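# Move desk items to closet shelves, close closet

## Task

Move every item now on the desk onto the closet's shelves, then close the closet door completely. An item counts only if it rests there without the robot: nothing may still be gripped, touched or held in place by the robot at the end. The robot must not tip over or finish leaning. Release everything and back away before ending.

## Robot and tools

ROBOT. A Hello Robot Stretch 3 with a single arm. The base has two drive wheels and only drives straight or turns in place; it cannot slide sideways. A lift carries the arm up and down a mast, and the arm telescopes out to the robot's RIGHT, so reaching further forward means driving the base. The base measures 0.33 m long by 0.34 m wide and pivots about a point 0.05 m behind its front edge. Fully retracted with the wrist folded, an in-place turn sweeps a 0.28 m radius; an unfolded level gripper sticks out past that. The base is fast (0.30 m/s, 1.9 rad/s) only when stowed: lift_m below 0.30, arm_m below 0.03, wrist_yaw_rad above 2.54. Otherwise it is capped at 0.10 m/s and 0.63 rad/s.

CAMERAS. head_camera and nav_camera (fisheye) are on the head and are aimed by head_pan_rad and head_tilt_rad. wrist_camera rides on the gripper. Each successful execute_actions result ends with one image per camera, taken after the call.

execute_actions. Argument actions: a list run in order (empty list = just report). Each action may carry robot, steps (1 to 450 control steps, 30 per second, default 1) and until. robot is one of: a single command; a list of up to 8 commands and {"pause_s": s} entries (s at most 15) run one after another; or {"stop": true}, which brakes everything and clears the queue. A command may contain:
- base: exactly one of translate_m (metres, a relative drive measured from where the base is when that command begins; forward positive; magnitude at most 1) or rotate_rad (radians, a relative turn in place; counter-clockwise/left positive; magnitude at most 3.2).
- joints: absolute targets by name; unnamed joints keep their current targets. lift_m 0 to 1.1 (arm height); arm_m 0 to 0.52 (extension); wrist_yaw_rad -1.345 to 4.42 (0 along the arm, positive swings toward the front, 3.0 folds over the base); wrist_pitch_rad -1.57 to 0.451 (0 level, negative tips fingers down); wrist_roll_rad -2.911 to 2.911 (0 fingers side by side); gripper_m -0.089 to 0.179 (bigger is wider; actual fingertip gap is about 0.007 smaller near closed, 0.025 smaller fully open, zero below 0.007); head_pan_rad -3.953 to 1.73 (0 forward, positive left, -1.57 looks along the arm); head_tilt_rad -1.53 to 0.419 (negative down).
- contact_limits: {"arm_m": effort %} (1 to 100), the motor effort at which the arm stops on contact; lower is softer; it lasts until the next arm command.
Motions continue across actions and during thinking. A new command takes over immediately and discards the remainder of an older queue. A queue moves to its next command only after every motion of the current one ends "done" (or "off_target" for base and gripper); otherwise the rest is dropped. An invalid or out-of-range number rejects the whole call.

until ends an action early once all listed conditions hold. {"robot": {"status": "ended"}} with steps 450 waits for everything to finish. Numeric fields take [op, value] with =, !=, <, <=, >, >=; status fields take a word or ["!=", "moving"]. {"any": {"status": "ended"}} fires when any one motion or the queue finishes.

zoom_image: camera (head_camera, nav_camera, wrist_camera) and region [x0, y0, x1, y1] in pixels of that camera's last image, origin top-left, at most 504 by 504. Image sizes: head 896x504, nav 672x504, wrist 644x364.

finished_scene: scene, the integer number of the scene being ended. Irreversible; the result reports success. Finish only after all motion has stopped, since any still-moving joint is braked and may fall short.

GRIPPING. Close to a gripper_m smaller than the object's width; lower squeezes harder. Open at least 0.02 beyond where the pads made contact to release. Neither the reading nor "done" proves a grasp; check cameras and effort. Over-squeezing triggers a force reduction and things may slip; resend a different value to regrip.

SAFE POSTURES. Fold or unfold the wrist (yaw to 3.0) only with lift_m between 0.32 and 0.95, pitch -0.4, roll near 0; once folded the lift may drop to 0.25. With yaw below -0.4 keep pitch at -0.5 or lower.

TIPPING. Pushing an unyielding surface with the gripper above about 0.45 m can tip the robot before contact stop; raised limits and repeated pushes make it worse. Never drive while gripping, hooking or pushing something fixed. Snagging furniture, especially reversing, can tip it. If base_tilt shows a lean, reverse the last move in small steps, pull the gripper free, and if still tipped lower lift_m to about 0.2.

RESULT LINES. base_status and joint_status per joint: moving, done, off_target (stopped away from goal, may still push), contact_stop (lift/arm stopped on contact and went slack until recommanded), time_out, stopped, not_commanded, torque_fault (a wrist servo is off for about 10 s and refuses goals). The base bracket shows distance covered versus goal. joint_goals, measured_speeds, motor_effort (percent, positive toward higher values, peak in brackets, biased and noisy). refusals, queue (idle/running/done/dropped/stopped), queue_left. Lines beginning refused:, dropped:, replaced: explain exceptions, counting from 0. robot.on_its_own reports goals changed by the robot, slack or off joints, efforts out of rest range, and tilt of 3 degrees or more. base_odometry and heading (odometry frame = start pose; wheel-based, so slip counts), turned_by_wheels/turned_by_imu, base_tilt (forward/right positive, a few degrees offset). lidar_m: 12 sectors of 30 degrees starting straight ahead and going counter-clockwise (4th left, 7th behind, 10th right), plane 0.17 m high, range 0.15 to 12 m, blind to clear objects. wrist_depth_mm and head_depth_mm: 7x7 grid of median depths (head image is sideways).

FRAMES. Base frame: origin on the floor between the drive wheels, x forward, y left, z up. hand_pose is in it, located where closed fingertips meet; with wrist angles zero its x is up, y back toward the mast, z to the rear.

AVOID drops, slams, hard hits, heavy pushes and long wrist strain. A loose item may occasionally get nudged by something; recheck before ending.

Each tool is called after "Call:" as name(argument=value, ...), one argument or row to a line, values as JSON.

## Session

Call:
execute_actions(
  actions=[],
)

Scene clock: 0.00 s.
robot.base_odometry: x=+0.000 y=+0.000 heading=+0.000 (m, m, rad; robot's odometry frame)
robot.turned_by_wheels: +0.000 (rad since the last result)
robot.turned_by_imu: +0.000 (rad since the last result)
robot.base_tilt: forward=-0.5 right=-1.7 (deg)
robot.lidar_m: 2.07 2.12 2.72 2.55 2.61 2.09 1.58 1.75 1.27 1.19 1.24 1.60
robot.head_depth_mm: 1977 2766 2719 2783 2752 2772 2327 / 1951 2711 2736 2709 2715 2786 2208 / 1981 2019 2011 2016 2012 2016 2023 / 1960 1989 2012 2010 1991 1987 2042 / 1857 1999 1999 1979 1996 1985 2012 / 1774 1956 1975 1982 1973 1971 1988 / 1784 1956 1996 1978 1984 1953 1954
robot.base_status: not_commanded
robot.joint_positions: lift_m=+0.573 arm_m=-0.003 wrist_yaw_rad=+2.901 wrist_pitch_rad=-0.568 wrist_roll_rad=+0.006 gripper_m=+0.037 head_pan_rad=+0.017 head_tilt_rad=+0.012
robot.joint_goals: lift_m=+0.573 arm_m=-0.003 wrist_yaw_rad=+2.901 wrist_pitch_rad=-0.568 wrist_roll_rad=+0.006 gripper_m=+0.037 head_pan_rad=+0.017 head_tilt_rad=+0.012
robot.joint_status: lift_m=not_commanded arm_m=not_commanded wrist_yaw_rad=not_commanded wrist_pitch_rad=not_commanded wrist_roll_rad=not_commanded gripper_m=not_commanded head_pan_rad=not_commanded head_tilt_rad=not_commanded
robot.measured_speeds: translate_m=+0.000 rotate_rad=+0.000 lift_m=+0.000 arm_m=+0.000 wrist_yaw_rad=+0.000 wrist_pitch_rad=+0.000 wrist_roll_rad=+0.000 head_pan_rad=+0.000 head_tilt_rad=+0.000
robot: refusals=0 queue=idle queue_left=0
robot.motor_effort: left_wheel=+0 right_wheel=-1 lift_m=+30 arm_m=+1 wrist_yaw_rad=-1 wrist_pitch_rad=+7 wrist_roll_rad=-1 gripper_m=+1 head_pan_rad=+1 head_tilt_rad=+1 (%)
robot.hand_pose: x=+0.0271 y=+0.0552 z=+0.5540 quat_wxyz=(+0.279, +0.699, +0.115, +0.648) (m; robot's base frame)
robot.wrist_depth_mm: - - - - - - - / - - - - - - - / - - - - - - - / - 976 - 963 994 994 998 / 858 863 880 849 814 822 823 / 741 743 - 728 721 734 730 / 647 656 - 663 640 647 646
pictures: head_camera (sideways: a quarter turn clockwise sets it upright), nav_camera (sideways: a quarter turn counterclockwise sets it upright), wrist_camera
Images, in order (width x height): head_camera 896x504, nav_camera 672x504, wrist_camera 644x364.

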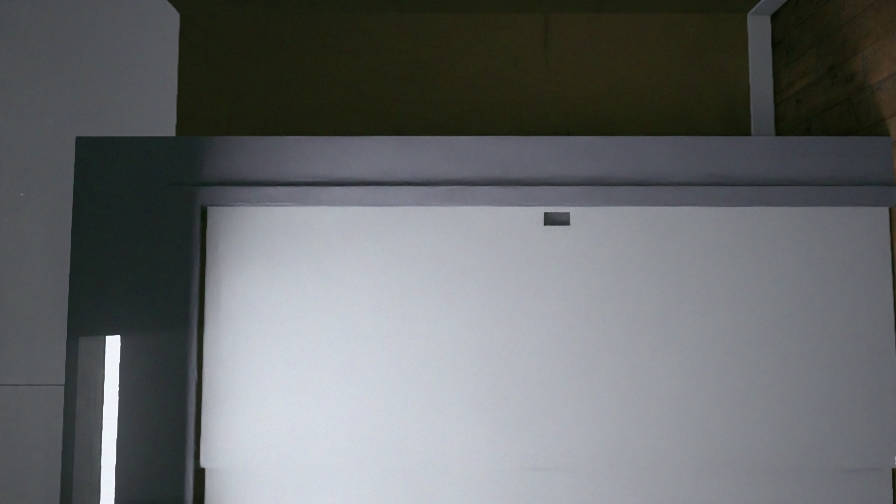

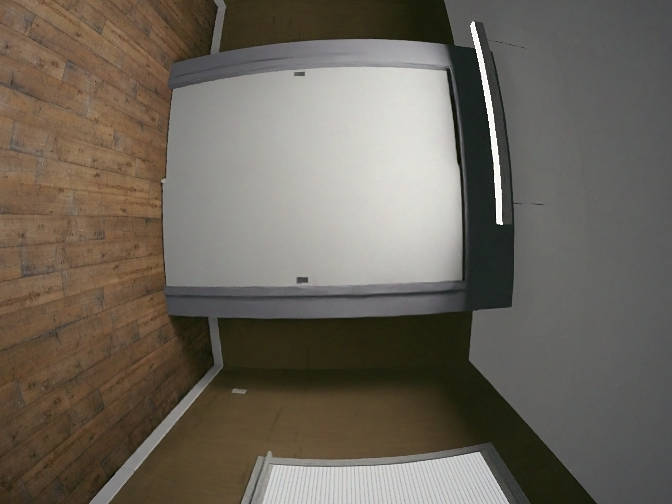

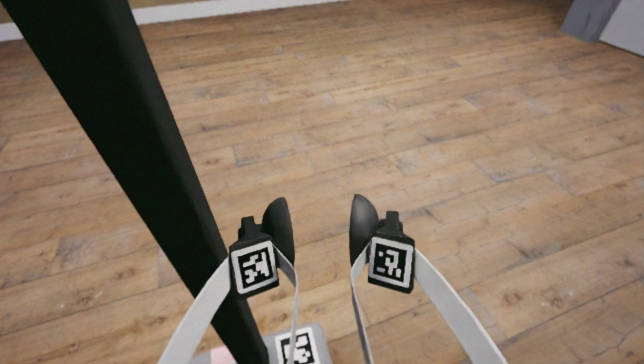

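Call:
execute_actions(
  actions=[
    {"robot":{"joints":{"head_pan_rad":-1.8,"head_tilt_rad":-0.4}},"steps":60,"until":{"robot":{"status":"ended"}}},
  ],
)

Call:
execute_actions(
  actions=[
    {"robot":{"joints":{"head_pan_rad":-3.6}},"steps":60,"until":{"robot":{"status":"ended"}}},
  ],
)

Call:
execute_actions(
  actions=[
    {"robot":{"joints":{"head_pan_rad":1.5}},"steps":90,"until":{"robot":{"status":"ended"}}},
  ],
)

Scene clock: 6.73 s.
robot.base_odometry: x=+0.000 y=+0.000 heading=+0.000 (m, m, rad; robot's odometry frame)
robot.turned_by_wheels: +0.000 (rad since the last result)
robot.turned_by_imu: +0.001 (rad since the last result)
robot.base_tilt: forward=-0.6 right=-1.8 (deg)
robot.lidar_m: 2.08 2.12 2.72 2.55 2.61 2.09 1.57 1.74 1.27 1.19 1.24 1.60
robot.head_depth_mm: 1167 1238 1344 1482 1617 1705 1410 / 1120 1204 1298 1406 1543 1655 1433 / 1082 1165 1256 1360 1469 1596 1410 / 1060 1130 1215 1302 1421 1567 1425 / 1023 1089 1177 1259 1367 1496 1405 / 995 1056 1124 1216 1303 1433 1430 / 968 1039 1106 1188 1283 1384 1417
robot.base_status: not_commanded
robot.joint_positions: lift_m=+0.573 arm_m=-0.003 wrist_yaw_rad=+2.901 wrist_pitch_rad=-0.568 wrist_roll_rad=+0.006 gripper_m=+0.037 head_pan_rad=-1.793 head_tilt_rad=-0.395
robot.joint_goals: lift_m=+0.573 arm_m=-0.003 wrist_yaw_rad=+2.901 wrist_pitch_rad=-0.568 wrist_roll_rad=+0.006 gripper_m=+0.037 head_pan_rad=-1.800 head_tilt_rad=-0.400
robot.joint_status: lift_m=not_commanded arm_m=not_commanded wrist_yaw_rad=not_commanded wrist_pitch_rad=not_commanded wrist_roll_rad=not_commanded gripper_m=not_commanded head_pan_rad=done head_tilt_rad=done
robot.measured_speeds: translate_m=+0.000 rotate_rad=+0.000 lift_m=+0.000 arm_m=+0.000 wrist_yaw_rad=+0.000 wrist_pitch_rad=+0.000 wrist_roll_rad=+0.000 head_pan_rad=+0.000 head_tilt_rad=+0.000
robot: refusals=0 queue=done queue_left=0
robot.motor_effort: left_wheel=+0(0) right_wheel=-1(1) lift_m=+31(30) arm_m=+0(0) wrist_yaw_rad=+0(1) wrist_pitch_rad=+7(7) wrist_roll_rad=-1(1) gripper_m=+1(0) head_pan_rad=-2(30) head_tilt_rad=-2(20) (%)
robot.hand_pose: x=+0.0271 y=+0.0552 z=+0.5540 quat_wxyz=(+0.279, +0.699, +0.115, +0.648) (m; robot's base frame)
robot.wrist_depth_mm: - - - - - - - / - - - - - - - / - - - - - - - / - 939 - 997 949 965 937 / 863 843 874 804 852 840 818 / 734 723 - 732 713 722 724 / 664 661 - 637 650 663 641
pictures: head_camera (sideways: a quarter turn clockwise sets it upright), nav_camera (sideways: a quarter turn counterclockwise sets it upright), wrist_camera
Images, in order (width x height): head_camera 896x504, nav_camera 672x504, wrist_camera 644x364.

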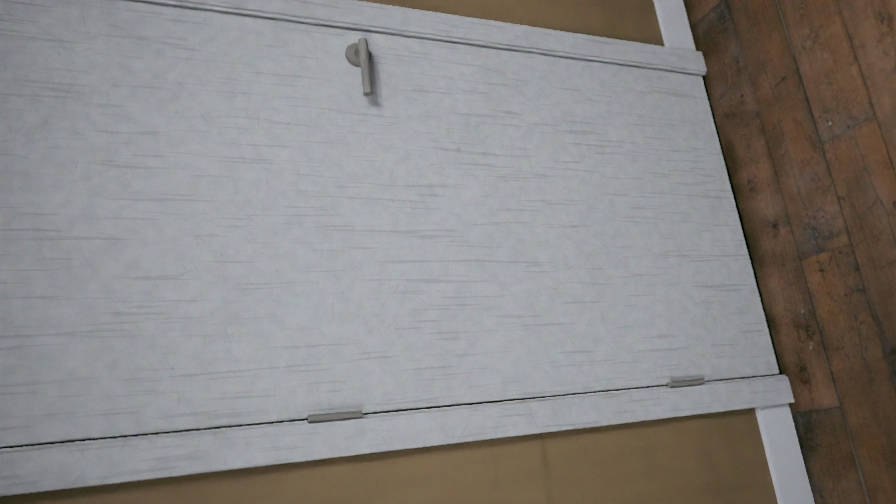

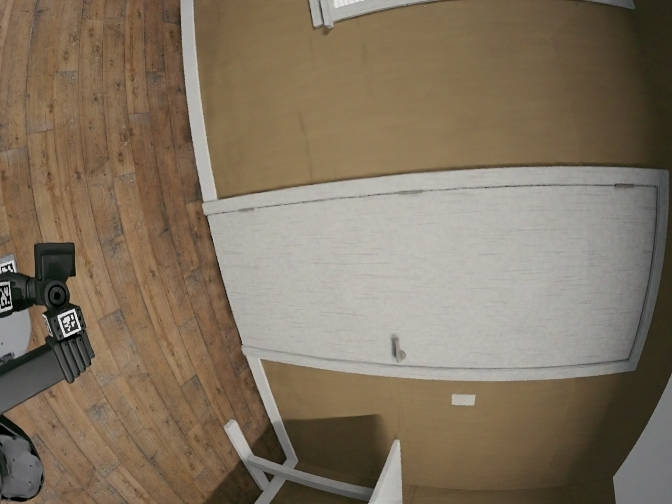

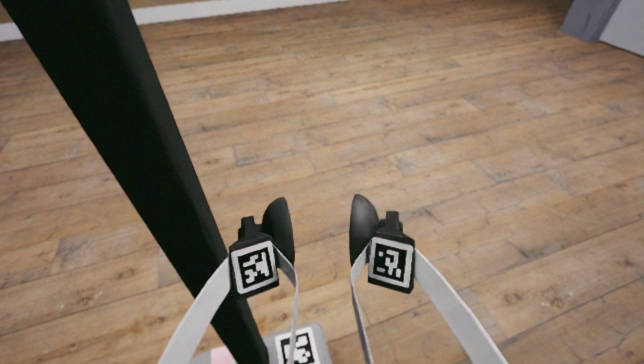

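Scene clock: 8.13 s.
robot.base_odometry: x=+0.000 y=+0.000 heading=+0.000 (m, m, rad; robot's odometry frame)
robot.turned_by_wheels: +0.000 (rad since the last result)
robot.turned_by_imu: +0.000 (rad since the last result)
robot.base_tilt: forward=-0.6 right=-1.8 (deg)
robot.lidar_m: 2.07 2.12 2.71 2.56 2.61 2.10 1.58 1.75 1.27 1.19 1.24 1.61
robot.head_depth_mm: 2368 2567 2784 3001 2252 1745 1419 / 2210 2377 2562 2806 2270 1724 1414 / 2079 2208 2400 2617 2244 1752 1412 / 1968 2112 2245 2403 2261 1732 1418 / 1866 1975 2099 2281 2258 1740 1425 / 1751 1901 1957 2129 2205 1700 1408 / 1678 1776 1538 1967 2055 1737 1423
robot.base_status: not_commanded
robot.joint_positions: lift_m=+0.573 arm_m=-0.003 wrist_yaw_rad=+2.901 wrist_pitch_rad=-0.568 wrist_roll_rad=+0.006 gripper_m=+0.037 head_pan_rad=-3.593 head_tilt_rad=-0.395
robot.joint_goals: lift_m=+0.573 arm_m=-0.003 wrist_yaw_rad=+2.901 wrist_pitch_rad=-0.568 wrist_roll_rad=+0.006 gripper_m=+0.037 head_pan_rad=-3.600 head_tilt_rad=-0.400
robot.joint_status: lift_m=not_commanded arm_m=not_commanded wrist_yaw_rad=not_commanded wrist_pitch_rad=not_commanded wrist_roll_rad=not_commanded gripper_m=not_commanded head_pan_rad=done head_tilt_rad=done
robot.measured_speeds: translate_m=+0.000 rotate_rad=+0.000 lift_m=+0.000 arm_m=+0.000 wrist_yaw_rad=+0.000 wrist_pitch_rad=+0.000 wrist_roll_rad=+0.000 head_pan_rad=+0.000 head_tilt_rad=+0.000
robot: refusals=0 queue=done queue_left=0
robot.motor_effort: left_wheel=+0(0) right_wheel=-1(1) lift_m=+31(31) arm_m=+1(0) wrist_yaw_rad=-1(0) wrist_pitch_rad=+7(7) wrist_roll_rad=+0(0) gripper_m=+0(0) head_pan_rad=-2(29) head_tilt_rad=-2(3) (%)
robot.hand_pose: x=+0.0271 y=+0.0552 z=+0.5540 quat_wxyz=(+0.279, +0.699, +0.115, +0.648) (m; robot's base frame)
robot.wrist_depth_mm: - - - - - - - / - - - - - - - / - - - - - - - / - 939 - 943 964 960 939 / 849 830 853 837 851 842 831 / 750 729 - 715 700 733 718 / 669 663 - 659 646 639 634
pictures: head_camera (sideways: a quarter turn clockwise sets it upright), nav_camera (sideways: a quarter turn counterclockwise sets it upright), wrist_camera
Images, in order (width x height): head_camera 896x504, nav_camera 672x504, wrist_camera 644x364.

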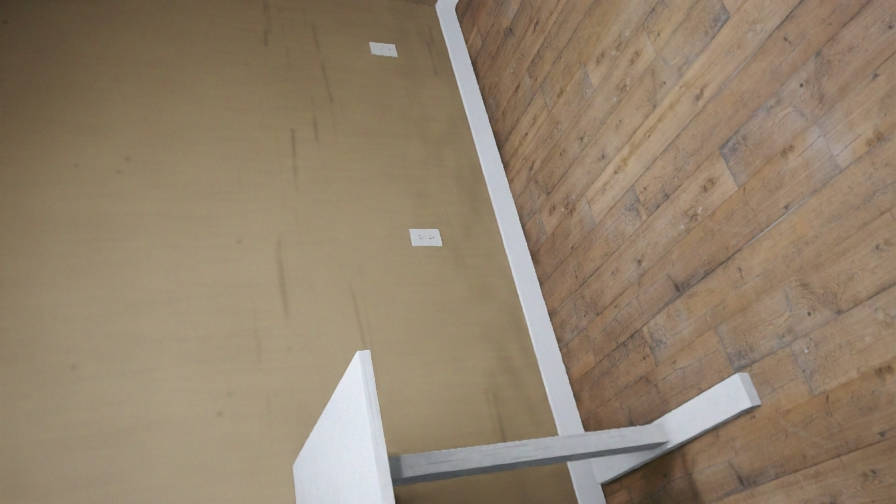

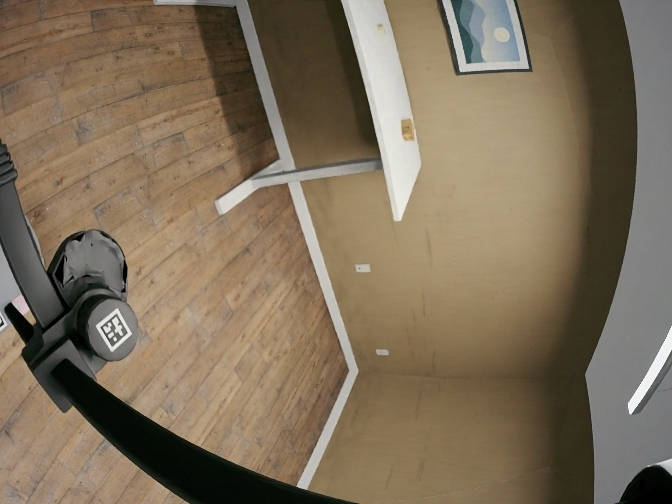

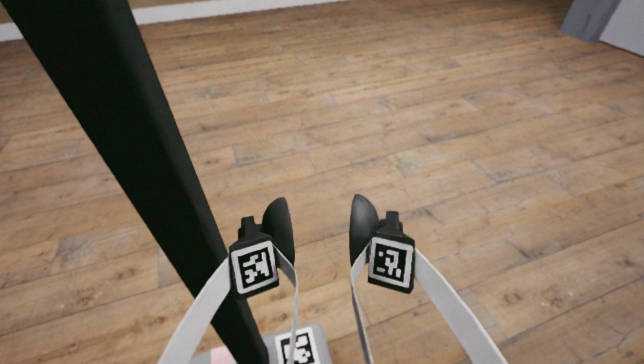

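Scene clock: 10.90 s.
robot.base_odometry: x=+0.000 y=+0.000 heading=+0.000 (m, m, rad; robot's odometry frame)
robot.turned_by_wheels: +0.000 (rad since the last result)
robot.turned_by_imu: +0.000 (rad since the last result)
robot.base_tilt: forward=-0.6 right=-1.7 (deg)
robot.lidar_m: 2.08 2.13 2.72 2.56 2.61 2.10 1.58 1.75 1.27 1.19 1.24 1.60
robot.head_depth_mm: 2328 2507 2689 2841 2242 1737 1419 / 2281 2454 2612 2749 2252 1753 1415 / 2220 2398 2588 2748 2238 1733 1416 / 2207 2363 2548 2716 2237 1745 1421 / 2163 2309 2507 2645 2274 1742 1406 / 2124 2283 2436 2614 2235 1750 1408 / 2079 2209 2383 2559 2277 1732 1420
robot.base_status: not_commanded
robot.joint_positions: lift_m=+0.573 arm_m=-0.003 wrist_yaw_rad=+2.901 wrist_pitch_rad=-0.568 wrist_roll_rad=+0.006 gripper_m=+0.037 head_pan_rad=+1.493 head_tilt_rad=-0.395
robot.joint_goals: lift_m=+0.573 arm_m=-0.003 wrist_yaw_rad=+2.901 wrist_pitch_rad=-0.568 wrist_roll_rad=+0.006 gripper_m=+0.037 head_pan_rad=+1.500 head_tilt_rad=-0.400
robot.joint_status: lift_m=not_commanded arm_m=not_commanded wrist_yaw_rad=not_commanded wrist_pitch_rad=not_commanded wrist_roll_rad=not_commanded gripper_m=not_commanded head_pan_rad=done head_tilt_rad=done
robot.measured_speeds: translate_m=+0.000 rotate_rad=+0.000 lift_m=+0.000 arm_m=+0.000 wrist_yaw_rad=+0.000 wrist_pitch_rad=+0.000 wrist_roll_rad=+0.000 head_pan_rad=+0.000 head_tilt_rad=+0.000
robot: refusals=0 queue=done queue_left=0
robot.motor_effort: left_wheel=+0(0) right_wheel=-1(1) lift_m=+30(31) arm_m=+1(0) wrist_yaw_rad=+0(1) wrist_pitch_rad=+7(7) wrist_roll_rad=+0(1) gripper_m=+1(1) head_pan_rad=+1(30) head_tilt_rad=-2(2) (%)
robot.hand_pose: x=+0.0271 y=+0.0552 z=+0.5540 quat_wxyz=(+0.279, +0.699, +0.115, +0.648) (m; robot's base frame)
robot.wrist_depth_mm: - - - - - - - / - - - - - - - / - - - - - - - / - 959 - 983 983 951 982 / 837 827 869 836 815 824 833 / 739 747 - 726 717 718 721 / 664 653 - 665 641 633 638
pictures: head_camera (sideways: a quarter turn clockwise sets it upright), nav_camera (sideways: a quarter turn counterclockwise sets it upright), wrist_camera
Images, in order (width x height): head_camera 896x504, nav_camera 672x504, wrist_camera 644x364.

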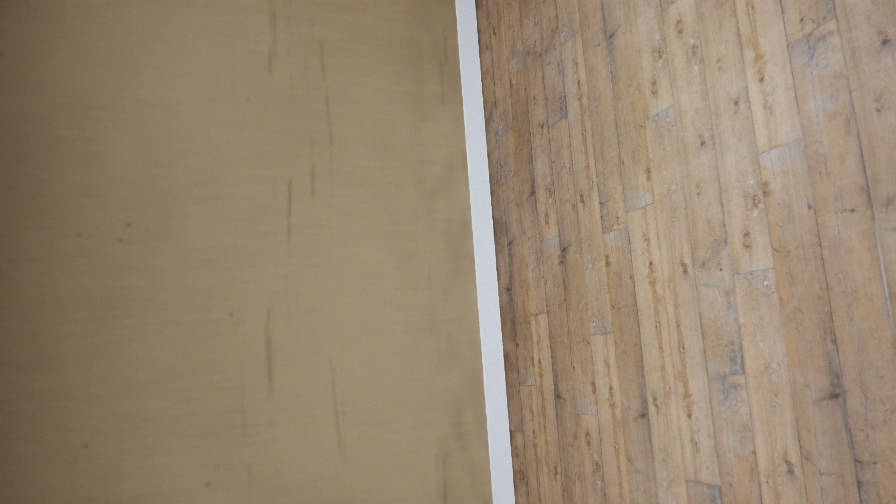

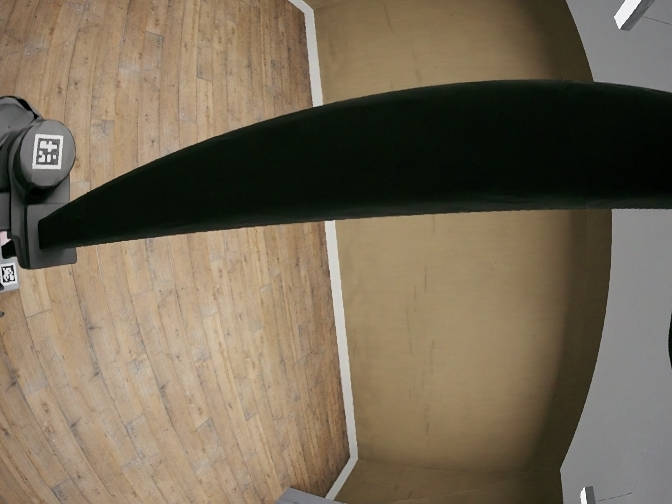

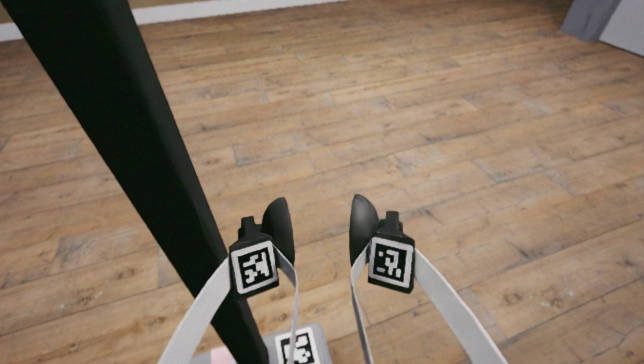

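Call:
execute_actions(
  actions=[
    {"robot":[{"joints":{"wrist_pitch_rad":-0.4,"wrist_yaw_rad":3.0,"head_pan_rad":0,"head_tilt_rad":-0.2}},{"joints":{"lift_m":0.25}},{"base":{"translate_m":1.0}},{"base":{"translate_m":0.45}},{"base":{"rotate_rad":1.571},"joints":{"head_pan_rad":-1.57,"lift_m":0.7}},{"joints":{"wrist_yaw_rad":0}},{"joints":{"wrist_pitch_rad":0,"lift_m":0.95,"gripper_m":0.0}}],"steps":450,"until":{"robot":{"status":"ended"}}},
    {"steps":300,"until":{"robot":{"status":"ended"}}},
  ],
)

Scene clock: 42.00 s.
robot.base_odometry: x=+1.450 y=+0.000 heading=+1.571 (m, m, rad; robot's odometry frame)
robot.turned_by_wheels: +1.571 (rad since the last result)
robot.turned_by_imu: +1.590 (rad since the last result)
robot.base_tilt: forward=-0.6 right=-1.7 (deg)
robot.lidar_m: 2.65 2.72 3.59 3.41 1.69 1.18 1.11 1.14 0.64 0.63 0.65 0.85
robot.head_depth_mm: 522 542 560 581 608 638 673 / 540 562 582 607 630 661 679 / 533 555 578 603 625 654 - / 531 554 575 599 624 646 - / 529 549 568 594 618 647 675 / 524 545 566 588 611 640 668 / 520 539 562 582 609 635 665
robot.base_status: done (rotate_rad +1.5708 of +1.5710)
robot.joint_positions: lift_m=+0.950 arm_m=-0.003 wrist_yaw_rad=+0.002 wrist_pitch_rad=-0.021 wrist_roll_rad=+0.006 gripper_m=+0.000 head_pan_rad=-1.563 head_tilt_rad=-0.210
robot.joint_goals: lift_m=+0.950 arm_m=-0.003 wrist_yaw_rad=+0.000 wrist_pitch_rad=+0.000 wrist_roll_rad=+0.006 gripper_m=+0.000 head_pan_rad=-1.570 head_tilt_rad=-0.200
robot.joint_status: lift_m=done arm_m=not_commanded wrist_yaw_rad=done wrist_pitch_rad=done wrist_roll_rad=not_commanded gripper_m=done head_pan_rad=done head_tilt_rad=done
robot.measured_speeds: translate_m=+0.000 rotate_rad=+0.000 lift_m=+0.000 arm_m=+0.000 wrist_yaw_rad=+0.000 wrist_pitch_rad=+0.000 wrist_roll_rad=+0.000 head_pan_rad=+0.000 head_tilt_rad=+0.000
robot: refusals=0 queue=done queue_left=0
robot.motor_effort: left_wheel=-4(10) right_wheel=+3(11) lift_m=+42(43) arm_m=+0(1) wrist_yaw_rad=-2(2) wrist_pitch_rad=+12(12) wrist_roll_rad=+0(0) gripper_m=-3(98) head_pan_rad=-1(27) head_tilt_rad=+3(16) (%)
robot.hand_pose: x=-0.0208 y=-0.3977 z=+1.0589 quat_wxyz=(+0.705, +0.008, -0.709, -0.007) (m; robot's base frame)
robot.wrist_depth_mm: 336 346 353 363 361 353 367 / 349 362 363 368 373 367 381 / 362 364 373 379 388 382 395 / 372 386 395 397 402 398 - / 385 399 400 - 420 409 - / 396 415 416 435 433 439 - / 415 425 439 441 449 449 -
pictures: head_camera (sideways: a quarter turn clockwise sets it upright), nav_camera (sideways: a quarter turn counterclockwise sets it upright), wrist_camera
Images, in order (width x height): head_camera 896x504, nav_camera 672x504, wrist_camera 644x364.

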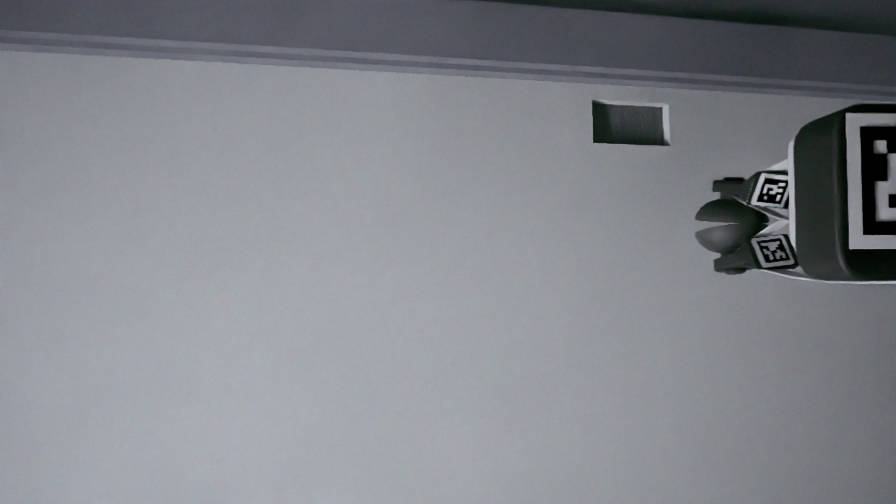

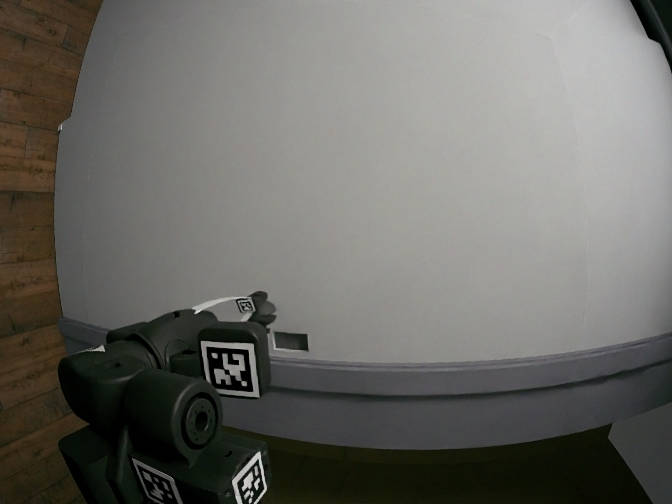

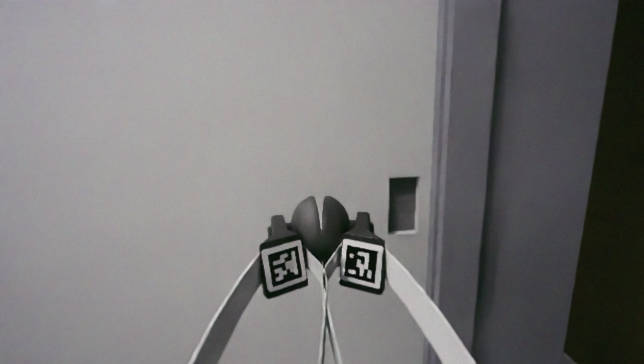

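Call:
execute_actions(
  actions=[
    {"robot":[{"base":{"translate_m":-0.10},"joints":{"lift_m":0.905,"arm_m":0.15}}],"steps":200,"until":{"robot":{"status":"ended"}}},
  ],
)

Scene clock: 49.43 s.
robot.base_odometry: x=+1.450 y=-0.100 heading=+1.571 (m, m, rad; robot's odometry frame)
robot.turned_by_wheels: +0.000 (rad since the last result)
robot.turned_by_imu: +0.000 (rad since the last result)
robot.base_tilt: forward=-0.5 right=-1.7 (deg)
robot.lidar_m: 2.76 2.82 3.63 3.04 1.54 1.07 1.01 1.04 0.66 0.62 0.65 0.85
robot.head_depth_mm: 533 555 576 603 630 652 - / 523 542 568 592 617 641 - / 535 548 569 590 613 626 - / 538 559 581 604 630 - 695 / 533 554 575 599 625 652 684 / 531 550 570 596 620 646 678 / 528 546 566 590 613 642 673
robot.base_status: done (translate_m -0.1000 of -0.1000)
robot.joint_positions: lift_m=+0.905 arm_m=+0.150 wrist_yaw_rad=+0.002 wrist_pitch_rad=-0.020 wrist_roll_rad=+0.006 gripper_m=+0.000 head_pan_rad=-1.563 head_tilt_rad=-0.210
robot.joint_goals: lift_m=+0.905 arm_m=+0.150 wrist_yaw_rad=+0.000 wrist_pitch_rad=+0.000 wrist_roll_rad=+0.006 gripper_m=+0.000 head_pan_rad=-1.570 head_tilt_rad=-0.200
robot.joint_status: lift_m=done arm_m=done wrist_yaw_rad=done wrist_pitch_rad=done wrist_roll_rad=not_commanded gripper_m=done head_pan_rad=done head_tilt_rad=done
robot.measured_speeds: translate_m=+0.000 rotate_rad=+0.000 lift_m=+0.000 arm_m=+0.000 wrist_yaw_rad=+0.000 wrist_pitch_rad=+0.000 wrist_roll_rad=+0.000 head_pan_rad=+0.000 head_tilt_rad=+0.000
robot: refusals=0 queue=done queue_left=0
robot.motor_effort: left_wheel=-4(9) right_wheel=+4(6) lift_m=+17(40) arm_m=+4(4) wrist_yaw_rad=-2(2) wrist_pitch_rad=+12(12) wrist_roll_rad=+0(0) gripper_m=-3(2) head_pan_rad=-2(2) head_tilt_rad=+3(4) (%)
robot.hand_pose: x=-0.0211 y=-0.5503 z=+1.0149 quat_wxyz=(+0.705, +0.008, -0.709, -0.007) (m; robot's base frame)
robot.wrist_depth_mm: 211 217 217 225 205 217 223 / 219 221 227 233 209 225 232 / 227 232 235 242 217 234 239 / 234 238 242 252 225 243 249 / 242 248 250 - 234 254 263 / 252 258 260 273 244 264 271 / 261 268 276 279 257 274 284
pictures: head_camera (sideways: a quarter turn clockwise sets it upright), nav_camera (sideways: a quarter turn counterclockwise sets it upright), wrist_camera
Images, in order (width x height): head_camera 896x504, nav_camera 672x504, wrist_camera 644x364.

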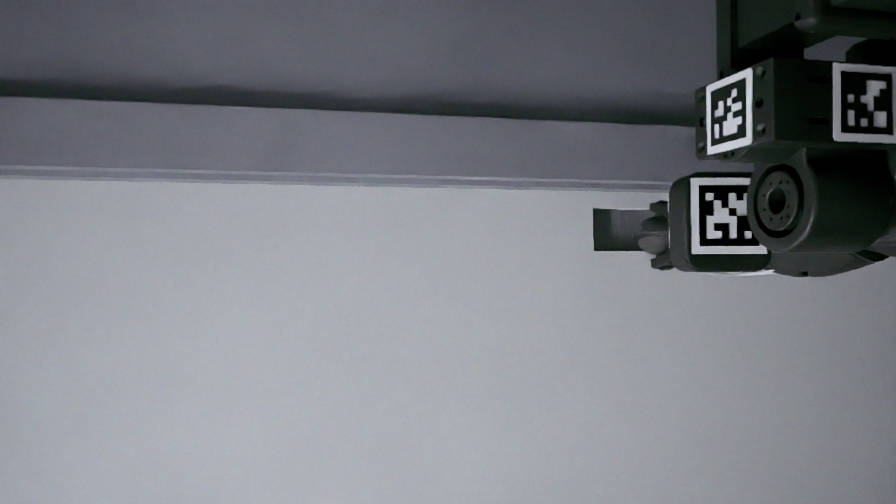

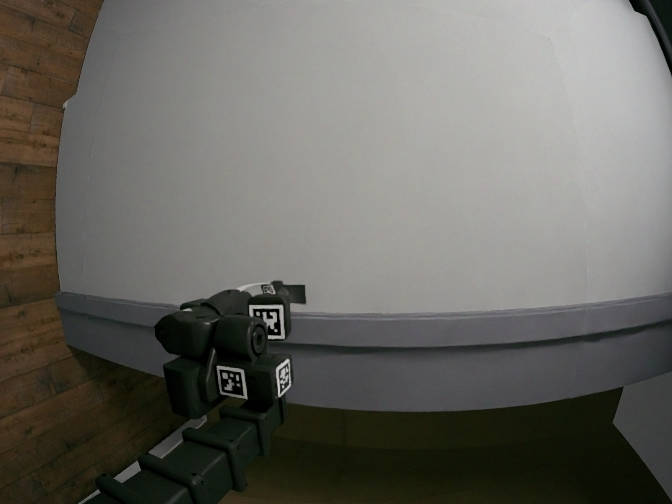

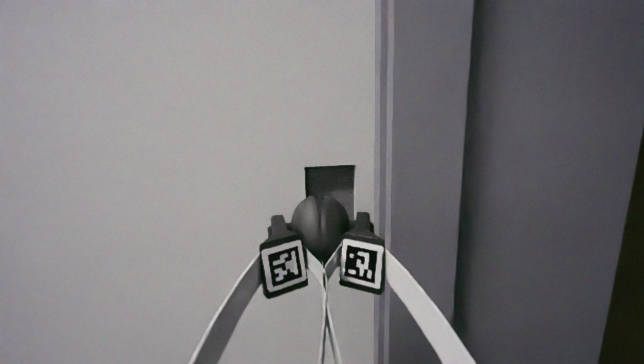

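Call:
execute_actions(
  actions=[
    {"robot":[{"base":{"translate_m":-0.006}},{"joints":{"arm_m":0.27},"contact_limits":{"arm_m":15}}],"steps":200,"until":{"robot":{"status":"ended"}}},
  ],
)

Scene clock: 56.23 s.
robot.base_odometry: x=+1.450 y=-0.106 heading=+1.571 (m, m, rad; robot's odometry frame)
robot.turned_by_wheels: +0.000 (rad since the last result)
robot.turned_by_imu: +0.007 (rad since the last result)
robot.base_tilt: forward=-1.8 right=-3.7 (deg)
robot.lidar_m: 2.77 2.84 3.61 3.03 1.52 1.06 1.00 1.03 0.66 0.62 0.66 0.87
robot.head_depth_mm: 581 603 623 643 664 - 724 / 578 597 618 639 657 - 719 / 563 582 602 624 639 - 701 / 584 604 623 646 668 695 724 / 580 600 620 642 665 689 717 / 579 596 616 638 661 685 711 / 574 593 612 632 652 677 705
robot.base_status: done (translate_m -0.0060 of -0.0060)
robot.joint_positions: lift_m=+0.905 arm_m=+0.268 wrist_yaw_rad=+0.024 wrist_pitch_rad=-0.098 wrist_roll_rad=+0.005 gripper_m=+0.000 head_pan_rad=-1.564 head_tilt_rad=-0.208
robot.joint_goals: lift_m=+0.905 arm_m=+0.270 wrist_yaw_rad=+0.000 wrist_pitch_rad=+0.000 wrist_roll_rad=+0.005 gripper_m=+0.000 head_pan_rad=-1.570 head_tilt_rad=-0.200
robot.joint_status: lift_m=done arm_m=done wrist_yaw_rad=done wrist_pitch_rad=done wrist_roll_rad=not_commanded gripper_m=done head_pan_rad=done head_tilt_rad=done
robot.measured_speeds: translate_m=+0.000 rotate_rad=+0.000 lift_m=+0.000 arm_m=+0.000 wrist_yaw_rad=+0.000 wrist_pitch_rad=+0.000 wrist_roll_rad=+0.000 head_pan_rad=+0.000 head_tilt_rad=+0.000
robot: refusals=0 queue=done queue_left=0
robot.on_its_own: wrist_yaw_rad is at rest, and its effort (-16) is outside its rest range (-12 to +12); wrist_pitch_rad is at rest, and its effort (+58) is outside its rest range (-20 to +32)
robot.motor_effort: left_wheel=-4(8) right_wheel=+0(8) lift_m=+20(21) arm_m=+14(20) wrist_yaw_rad=-16(19) wrist_pitch_rad=+58(58) wrist_roll_rad=+0(0) gripper_m=-5(5) head_pan_rad=-2(3) head_tilt_rad=+2(3) (%)
robot.contact_limits: arm_m 15 (drawing in: default 15, maximum 25; extending or still: default 22, maximum 35)
robot.hand_pose: x=-0.0155 y=-0.6658 z=+0.9950 quat_wxyz=(+0.705, +0.043, -0.707, -0.027) (m; robot's base frame)
robot.wrist_depth_mm: 143 144 146 147 121 122 136 / 148 150 153 153 126 127 141 / 154 156 157 161 132 134 148 / 163 164 166 168 138 140 155 / 169 171 174 - 145 159 164 / 179 179 182 198 151 167 172 / 187 188 193 196 162 177 182
pictures: head_camera (sideways: a quarter turn clockwise sets it upright), nav_camera (sideways: a quarter turn counterclockwise sets it upright), wrist_camera
Images, in order (width x height): head_camera 896x504, nav_camera 672x504, wrist_camera 644x364.

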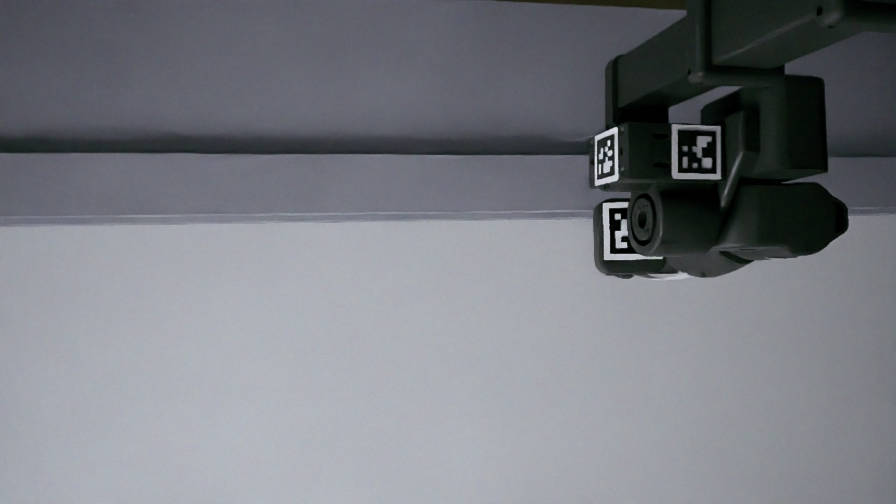

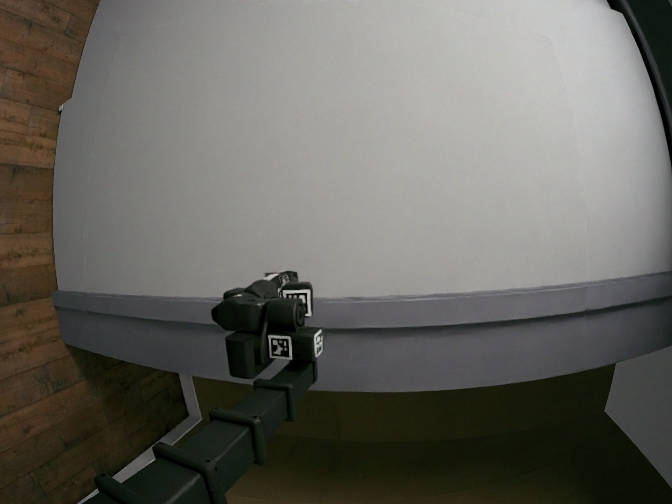

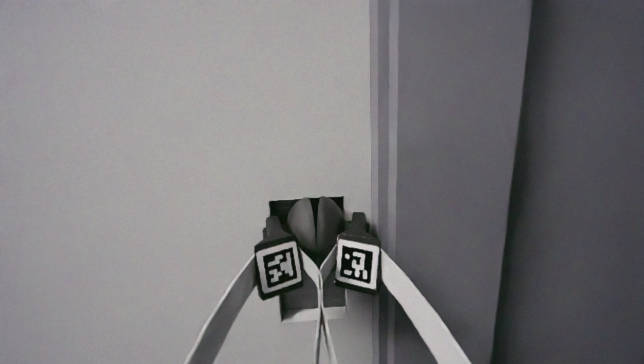

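Tilting a bit; back off a little, then drive.

Call:
execute_actions(
  actions=[
    {"robot":[{"joints":{"arm_m":0.24}},{"base":{"translate_m":0.15}}],"steps":200,"until":{"robot":{"status":"ended"}}},
  ],
)

Scene clock: 61.93 s.
robot.base_odometry: x=+1.450 y=+0.044 heading=+1.571 (m, m, rad; robot's odometry frame)
robot.turned_by_wheels: +0.000 (rad since the last result)
robot.turned_by_imu: -0.213 (rad since the last result)
robot.base_tilt: forward=-0.9 right=-2.3 (deg)
robot.lidar_m: 1.31 2.65 3.05 3.05 2.25 1.31 1.12 1.12 0.70 0.62 0.62 0.72
robot.head_depth_mm: 588 613 637 665 697 - - / 572 594 617 643 667 - 745 / 544 564 583 608 627 - - / 556 577 597 620 644 - 703 / 542 560 579 600 626 651 683 / 527 544 563 587 608 633 659 / 513 530 548 567 589 610 637
robot.base_status: done (translate_m +0.1500 of +0.1500)
robot.joint_positions: lift_m=+0.905 arm_m=+0.239 wrist_yaw_rad=+0.050 wrist_pitch_rad=-0.034 wrist_roll_rad=+0.005 gripper_m=+0.000 head_pan_rad=-1.564 head_tilt_rad=-0.208
robot.joint_goals: lift_m=+0.905 arm_m=+0.240 wrist_yaw_rad=+0.041 wrist_pitch_rad=+0.000 wrist_roll_rad=+0.005 gripper_m=+0.000 head_pan_rad=-1.570 head_tilt_rad=-0.200
robot.joint_status: lift_m=done arm_m=done wrist_yaw_rad=done wrist_pitch_rad=done wrist_roll_rad=not_commanded gripper_m=done head_pan_rad=done head_tilt_rad=done
robot.measured_speeds: translate_m=+0.000 rotate_rad=+0.000 lift_m=+0.000 arm_m=+0.000 wrist_yaw_rad=+0.000 wrist_pitch_rad=+0.000 wrist_roll_rad=+0.000 head_pan_rad=+0.000 head_tilt_rad=+0.000
robot: refusals=0 queue=done queue_left=0
robot.on_its_own: wrist_yaw_rad is held at +0.041, not at your +0.000, by its stall guard, which is not easing now
robot.motor_effort: left_wheel=+2(7) right_wheel=+0(1) lift_m=+21(20) arm_m=+7(15) wrist_yaw_rad=-7(16) wrist_pitch_rad=+20(58) wrist_roll_rad=+0(0) gripper_m=-2(6) head_pan_rad=-2(2) head_tilt_rad=+3(3) (%)
robot.hand_pose: x=-0.0086 y=-0.6390 z=+1.0112 quat_wxyz=(+0.705, +0.030, -0.708, +0.005) (m; robot's base frame)
robot.wrist_depth_mm: 133 138 147 157 139 146 174 / 137 144 152 163 143 166 181 / 141 148 157 168 149 173 188 / 145 152 163 175 154 181 196 / 151 158 167 - 161 189 209 / 155 164 173 199 168 198 218 / 160 168 185 196 177 208 232
pictures: head_camera (sideways: a quarter turn clockwise sets it upright), nav_camera (sideways: a quarter turn counterclockwise sets it upright), wrist_camera
Images, in order (width x height): head_camera 896x504, nav_camera 672x504, wrist_camera 644x364.

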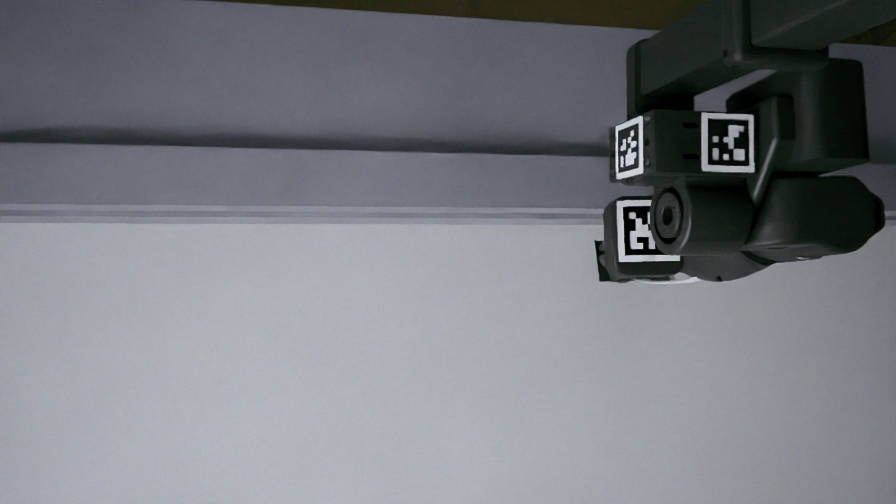

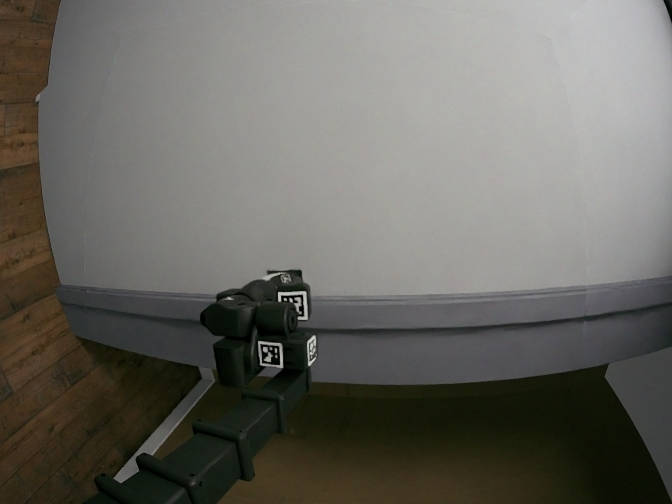

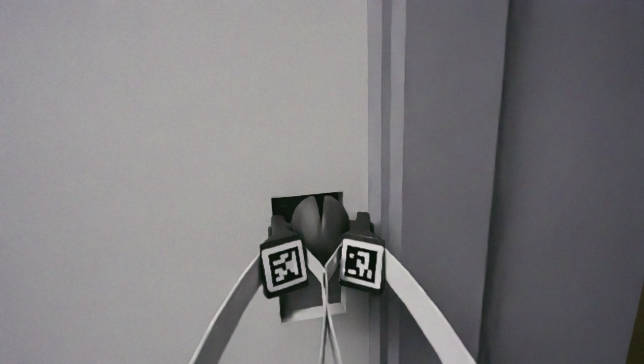

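Call:
execute_actions(
  actions=[
    {"robot":{"base":{"rotate_rad":0.25}},"steps":25},
    {"steps":100,"until":{"robot":{"status":"ended"}}},
  ],
)

Scene clock: 68.30 s.
robot.base_odometry: x=+1.450 y=+0.044 heading=+1.821 (m, m, rad; robot's odometry frame)
robot.turned_by_wheels: +0.250 (rad since the last result)
robot.turned_by_imu: +0.044 (rad since the last result)
robot.base_tilt: forward=-0.6 right=-1.9 (deg)
robot.lidar_m: 1.43 2.68 3.20 3.04 2.03 1.24 1.09 1.09 0.69 0.62 0.63 0.74
robot.head_depth_mm: 573 595 620 647 677 - - / 556 579 603 630 653 - 733 / 533 553 574 596 619 - - / 548 568 592 612 637 - 695 / 535 554 577 599 622 647 678 / 523 542 561 584 606 632 657 / 513 530 549 568 592 617 638
robot.base_status: done (rotate_rad +0.2500 of +0.2500)
robot.joint_positions: lift_m=+0.905 arm_m=+0.239 wrist_yaw_rad=+0.052 wrist_pitch_rad=-0.024 wrist_roll_rad=+0.005 gripper_m=+0.000 head_pan_rad=-1.564 head_tilt_rad=-0.207
robot.joint_goals: lift_m=+0.905 arm_m=+0.240 wrist_yaw_rad=+0.041 wrist_pitch_rad=+0.000 wrist_roll_rad=+0.005 gripper_m=+0.000 head_pan_rad=-1.570 head_tilt_rad=-0.200
robot.joint_status: lift_m=done arm_m=done wrist_yaw_rad=done wrist_pitch_rad=done wrist_roll_rad=not_commanded gripper_m=done head_pan_rad=done head_tilt_rad=done
robot.measured_speeds: translate_m=+0.000 rotate_rad=+0.000 lift_m=+0.000 arm_m=+0.000 wrist_yaw_rad=+0.000 wrist_pitch_rad=+0.000 wrist_roll_rad=+0.000 head_pan_rad=+0.000 head_tilt_rad=+0.000
robot: refusals=0 queue=done queue_left=0
robot.on_its_own: wrist_yaw_rad is held at +0.041, not at your +0.000, by its stall guard, which is not easing now
robot.motor_effort: left_wheel=+0(16) right_wheel=+0(1) lift_m=+20(21) arm_m=+9(13) wrist_yaw_rad=-8(13) wrist_pitch_rad=+14(20) wrist_roll_rad=+0(0) gripper_m=-2(4) head_pan_rad=-2(1) head_tilt_rad=+1(2) (%)
robot.hand_pose: x=-0.0082 y=-0.6391 z=+1.0139 quat_wxyz=(+0.705, +0.027, -0.708, +0.010) (m; robot's base frame)
robot.wrist_depth_mm: 133 137 145 151 132 136 159 / 137 142 148 157 136 141 165 / 140 146 153 162 141 148 172 / 145 151 159 169 147 167 180 / 149 156 164 - 151 173 189 / 155 161 171 192 159 184 196 / 159 168 178 190 165 193 207
pictures: head_camera (sideways: a quarter turn clockwise sets it upright), nav_camera (sideways: a quarter turn counterclockwise sets it upright), wrist_camera
Images, in order (width x height): head_camera 896x504, nav_camera 672x504, wrist_camera 644x364.

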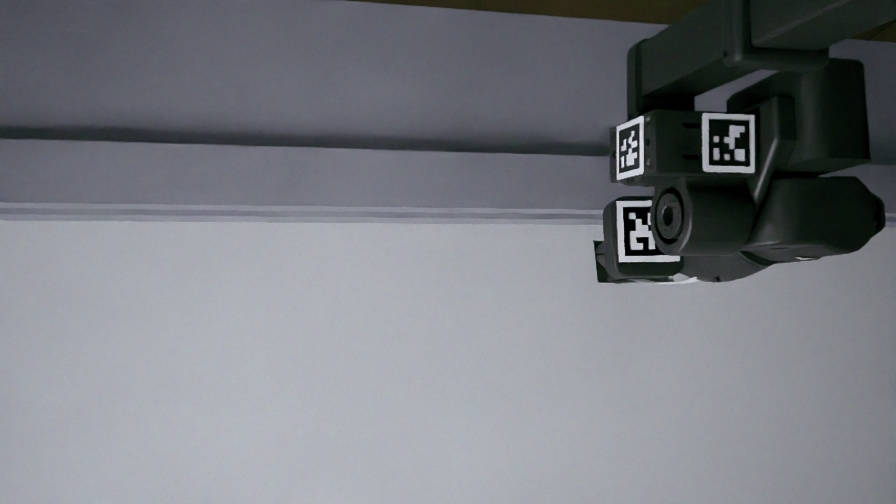

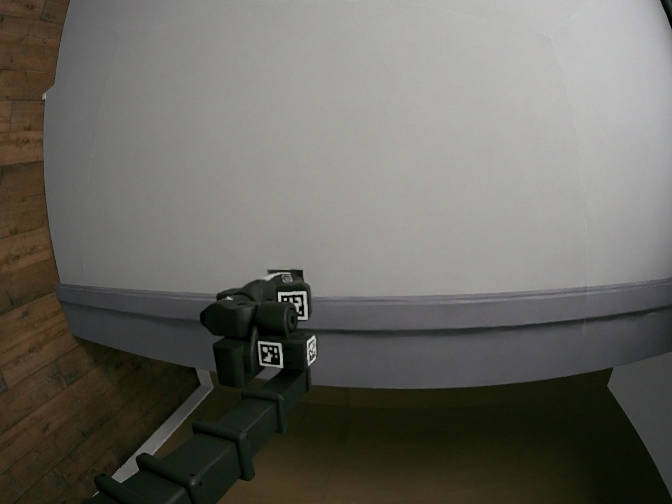

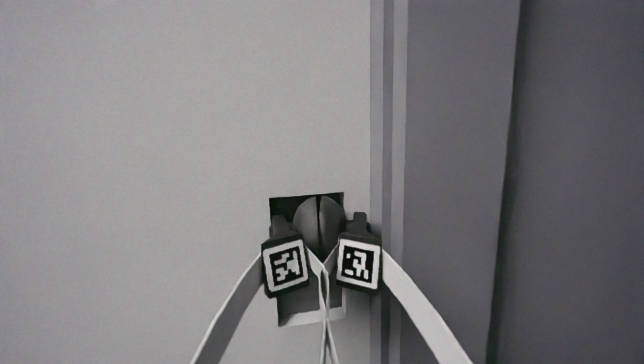

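Call:
execute_actions(
  actions=[
    {"robot":[{"joints":{"arm_m":0.0}},{"base":{"translate_m":0.57},"joints":{"wrist_yaw_rad":1.57,"wrist_pitch_rad":0}},{"base":{"rotate_rad":-1.40},"joints":{"head_pan_rad":-0.6,"head_tilt_rad":-0.4}},{"joints":{"arm_m":0.45}}],"steps":450,"until":{"robot":{"status":"ended"}}},
  ],
)

Scene clock: 98.13 s.
robot.base_odometry: x=+1.309 y=+0.596 heading=+0.421 (m, m, rad; robot's odometry frame)
robot.turned_by_wheels: -1.400 (rad since the last result)
robot.turned_by_imu: -1.397 (rad since the last result)
robot.base_tilt: forward=-0.6 right=-1.7 (deg)
robot.lidar_m: 0.49 0.56 0.73 2.13 2.17 2.86 3.13 2.46 1.74 1.65 0.74 0.52
robot.head_depth_mm: 661 720 778 846 944 1081 1264 / 603 650 710 776 860 971 1088 / 553 594 643 699 763 846 948 / 511 547 586 634 688 755 832 / 477 504 541 580 627 678 742 / 446 471 501 534 574 618 671 / 418 441 468 497 530 567 610
robot.base_status: done (rotate_rad -1.3998 of -1.4000)
robot.joint_positions: lift_m=+0.905 arm_m=+0.257 wrist_yaw_rad=+1.568 wrist_pitch_rad=-0.016 wrist_roll_rad=+0.005 gripper_m=+0.000 head_pan_rad=-0.607 head_tilt_rad=-0.395
robot.joint_goals: lift_m=+0.905 arm_m=+0.450 wrist_yaw_rad=+1.570 wrist_pitch_rad=+0.000 wrist_roll_rad=+0.005 gripper_m=+0.000 head_pan_rad=-0.600 head_tilt_rad=-0.400
robot.joint_status: lift_m=done arm_m=moving wrist_yaw_rad=done wrist_pitch_rad=done wrist_roll_rad=not_commanded gripper_m=done head_pan_rad=done head_tilt_rad=done
robot.measured_speeds: translate_m=+0.000 rotate_rad=+0.000 lift_m=+0.000 arm_m=+0.140 wrist_yaw_rad=+0.000 wrist_pitch_rad=+0.000 wrist_roll_rad=+0.000 head_pan_rad=+0.000 head_tilt_rad=+0.000
robot: refusals=0 queue=running queue_left=0
robot.motor_effort: left_wheel=+4(8) right_wheel=-6(8) lift_m=+20(21) arm_m=+6(9) wrist_yaw_rad=+1(7) wrist_pitch_rad=+9(14) wrist_roll_rad=+0(0) gripper_m=-2(3) head_pan_rad=+2(30) head_tilt_rad=-1(15) (%)
robot.hand_pose: x=+0.2345 y=-0.4032 z=+1.0159 quat_wxyz=(+0.504, +0.505, -0.498, +0.494) (m; robot's base frame)
robot.wrist_depth_mm: 383 387 394 407 418 426 405 / 397 412 415 415 425 435 424 / 409 413 426 432 443 441 442 / 424 426 438 446 458 462 458 / 438 452 458 - 473 486 486 / 454 474 474 495 493 498 494 / 473 483 487 497 513 513 532
pictures: head_camera (sideways: a quarter turn clockwise sets it upright), nav_camera (sideways: a quarter turn counterclockwise sets it upright), wrist_camera
Images, in order (width x height): head_camera 896x504, nav_camera 672x504, wrist_camera 644x364.

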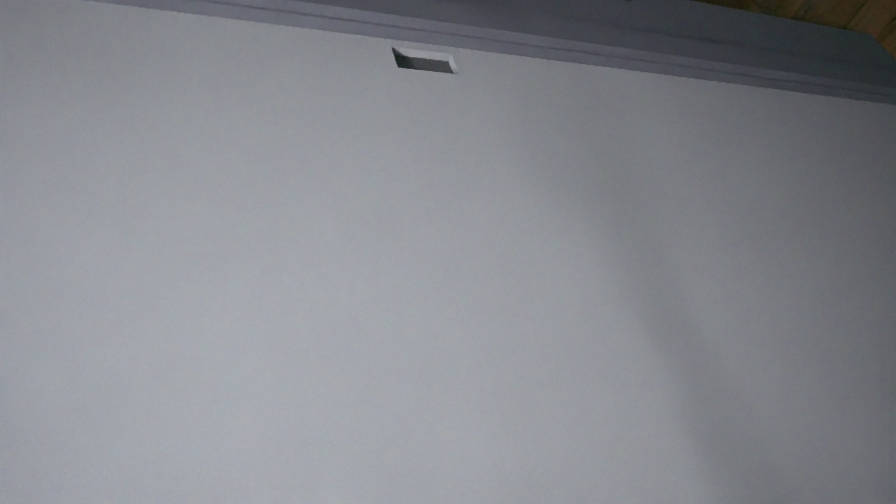

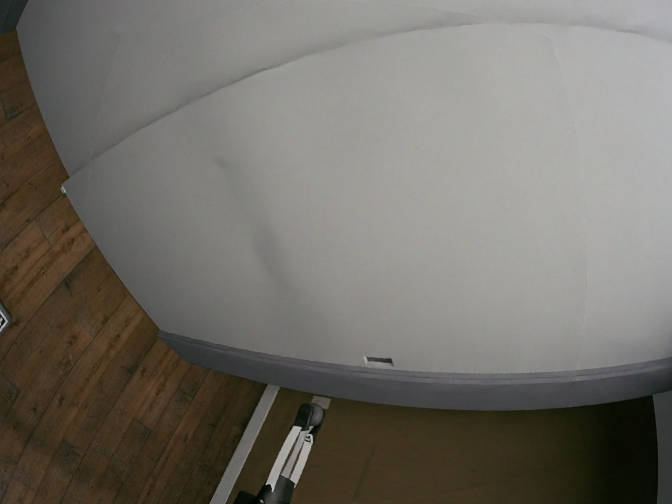

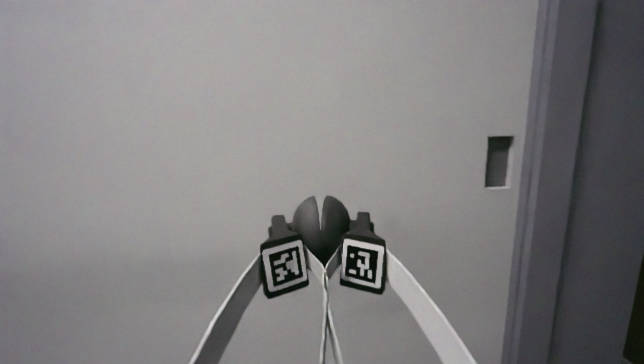

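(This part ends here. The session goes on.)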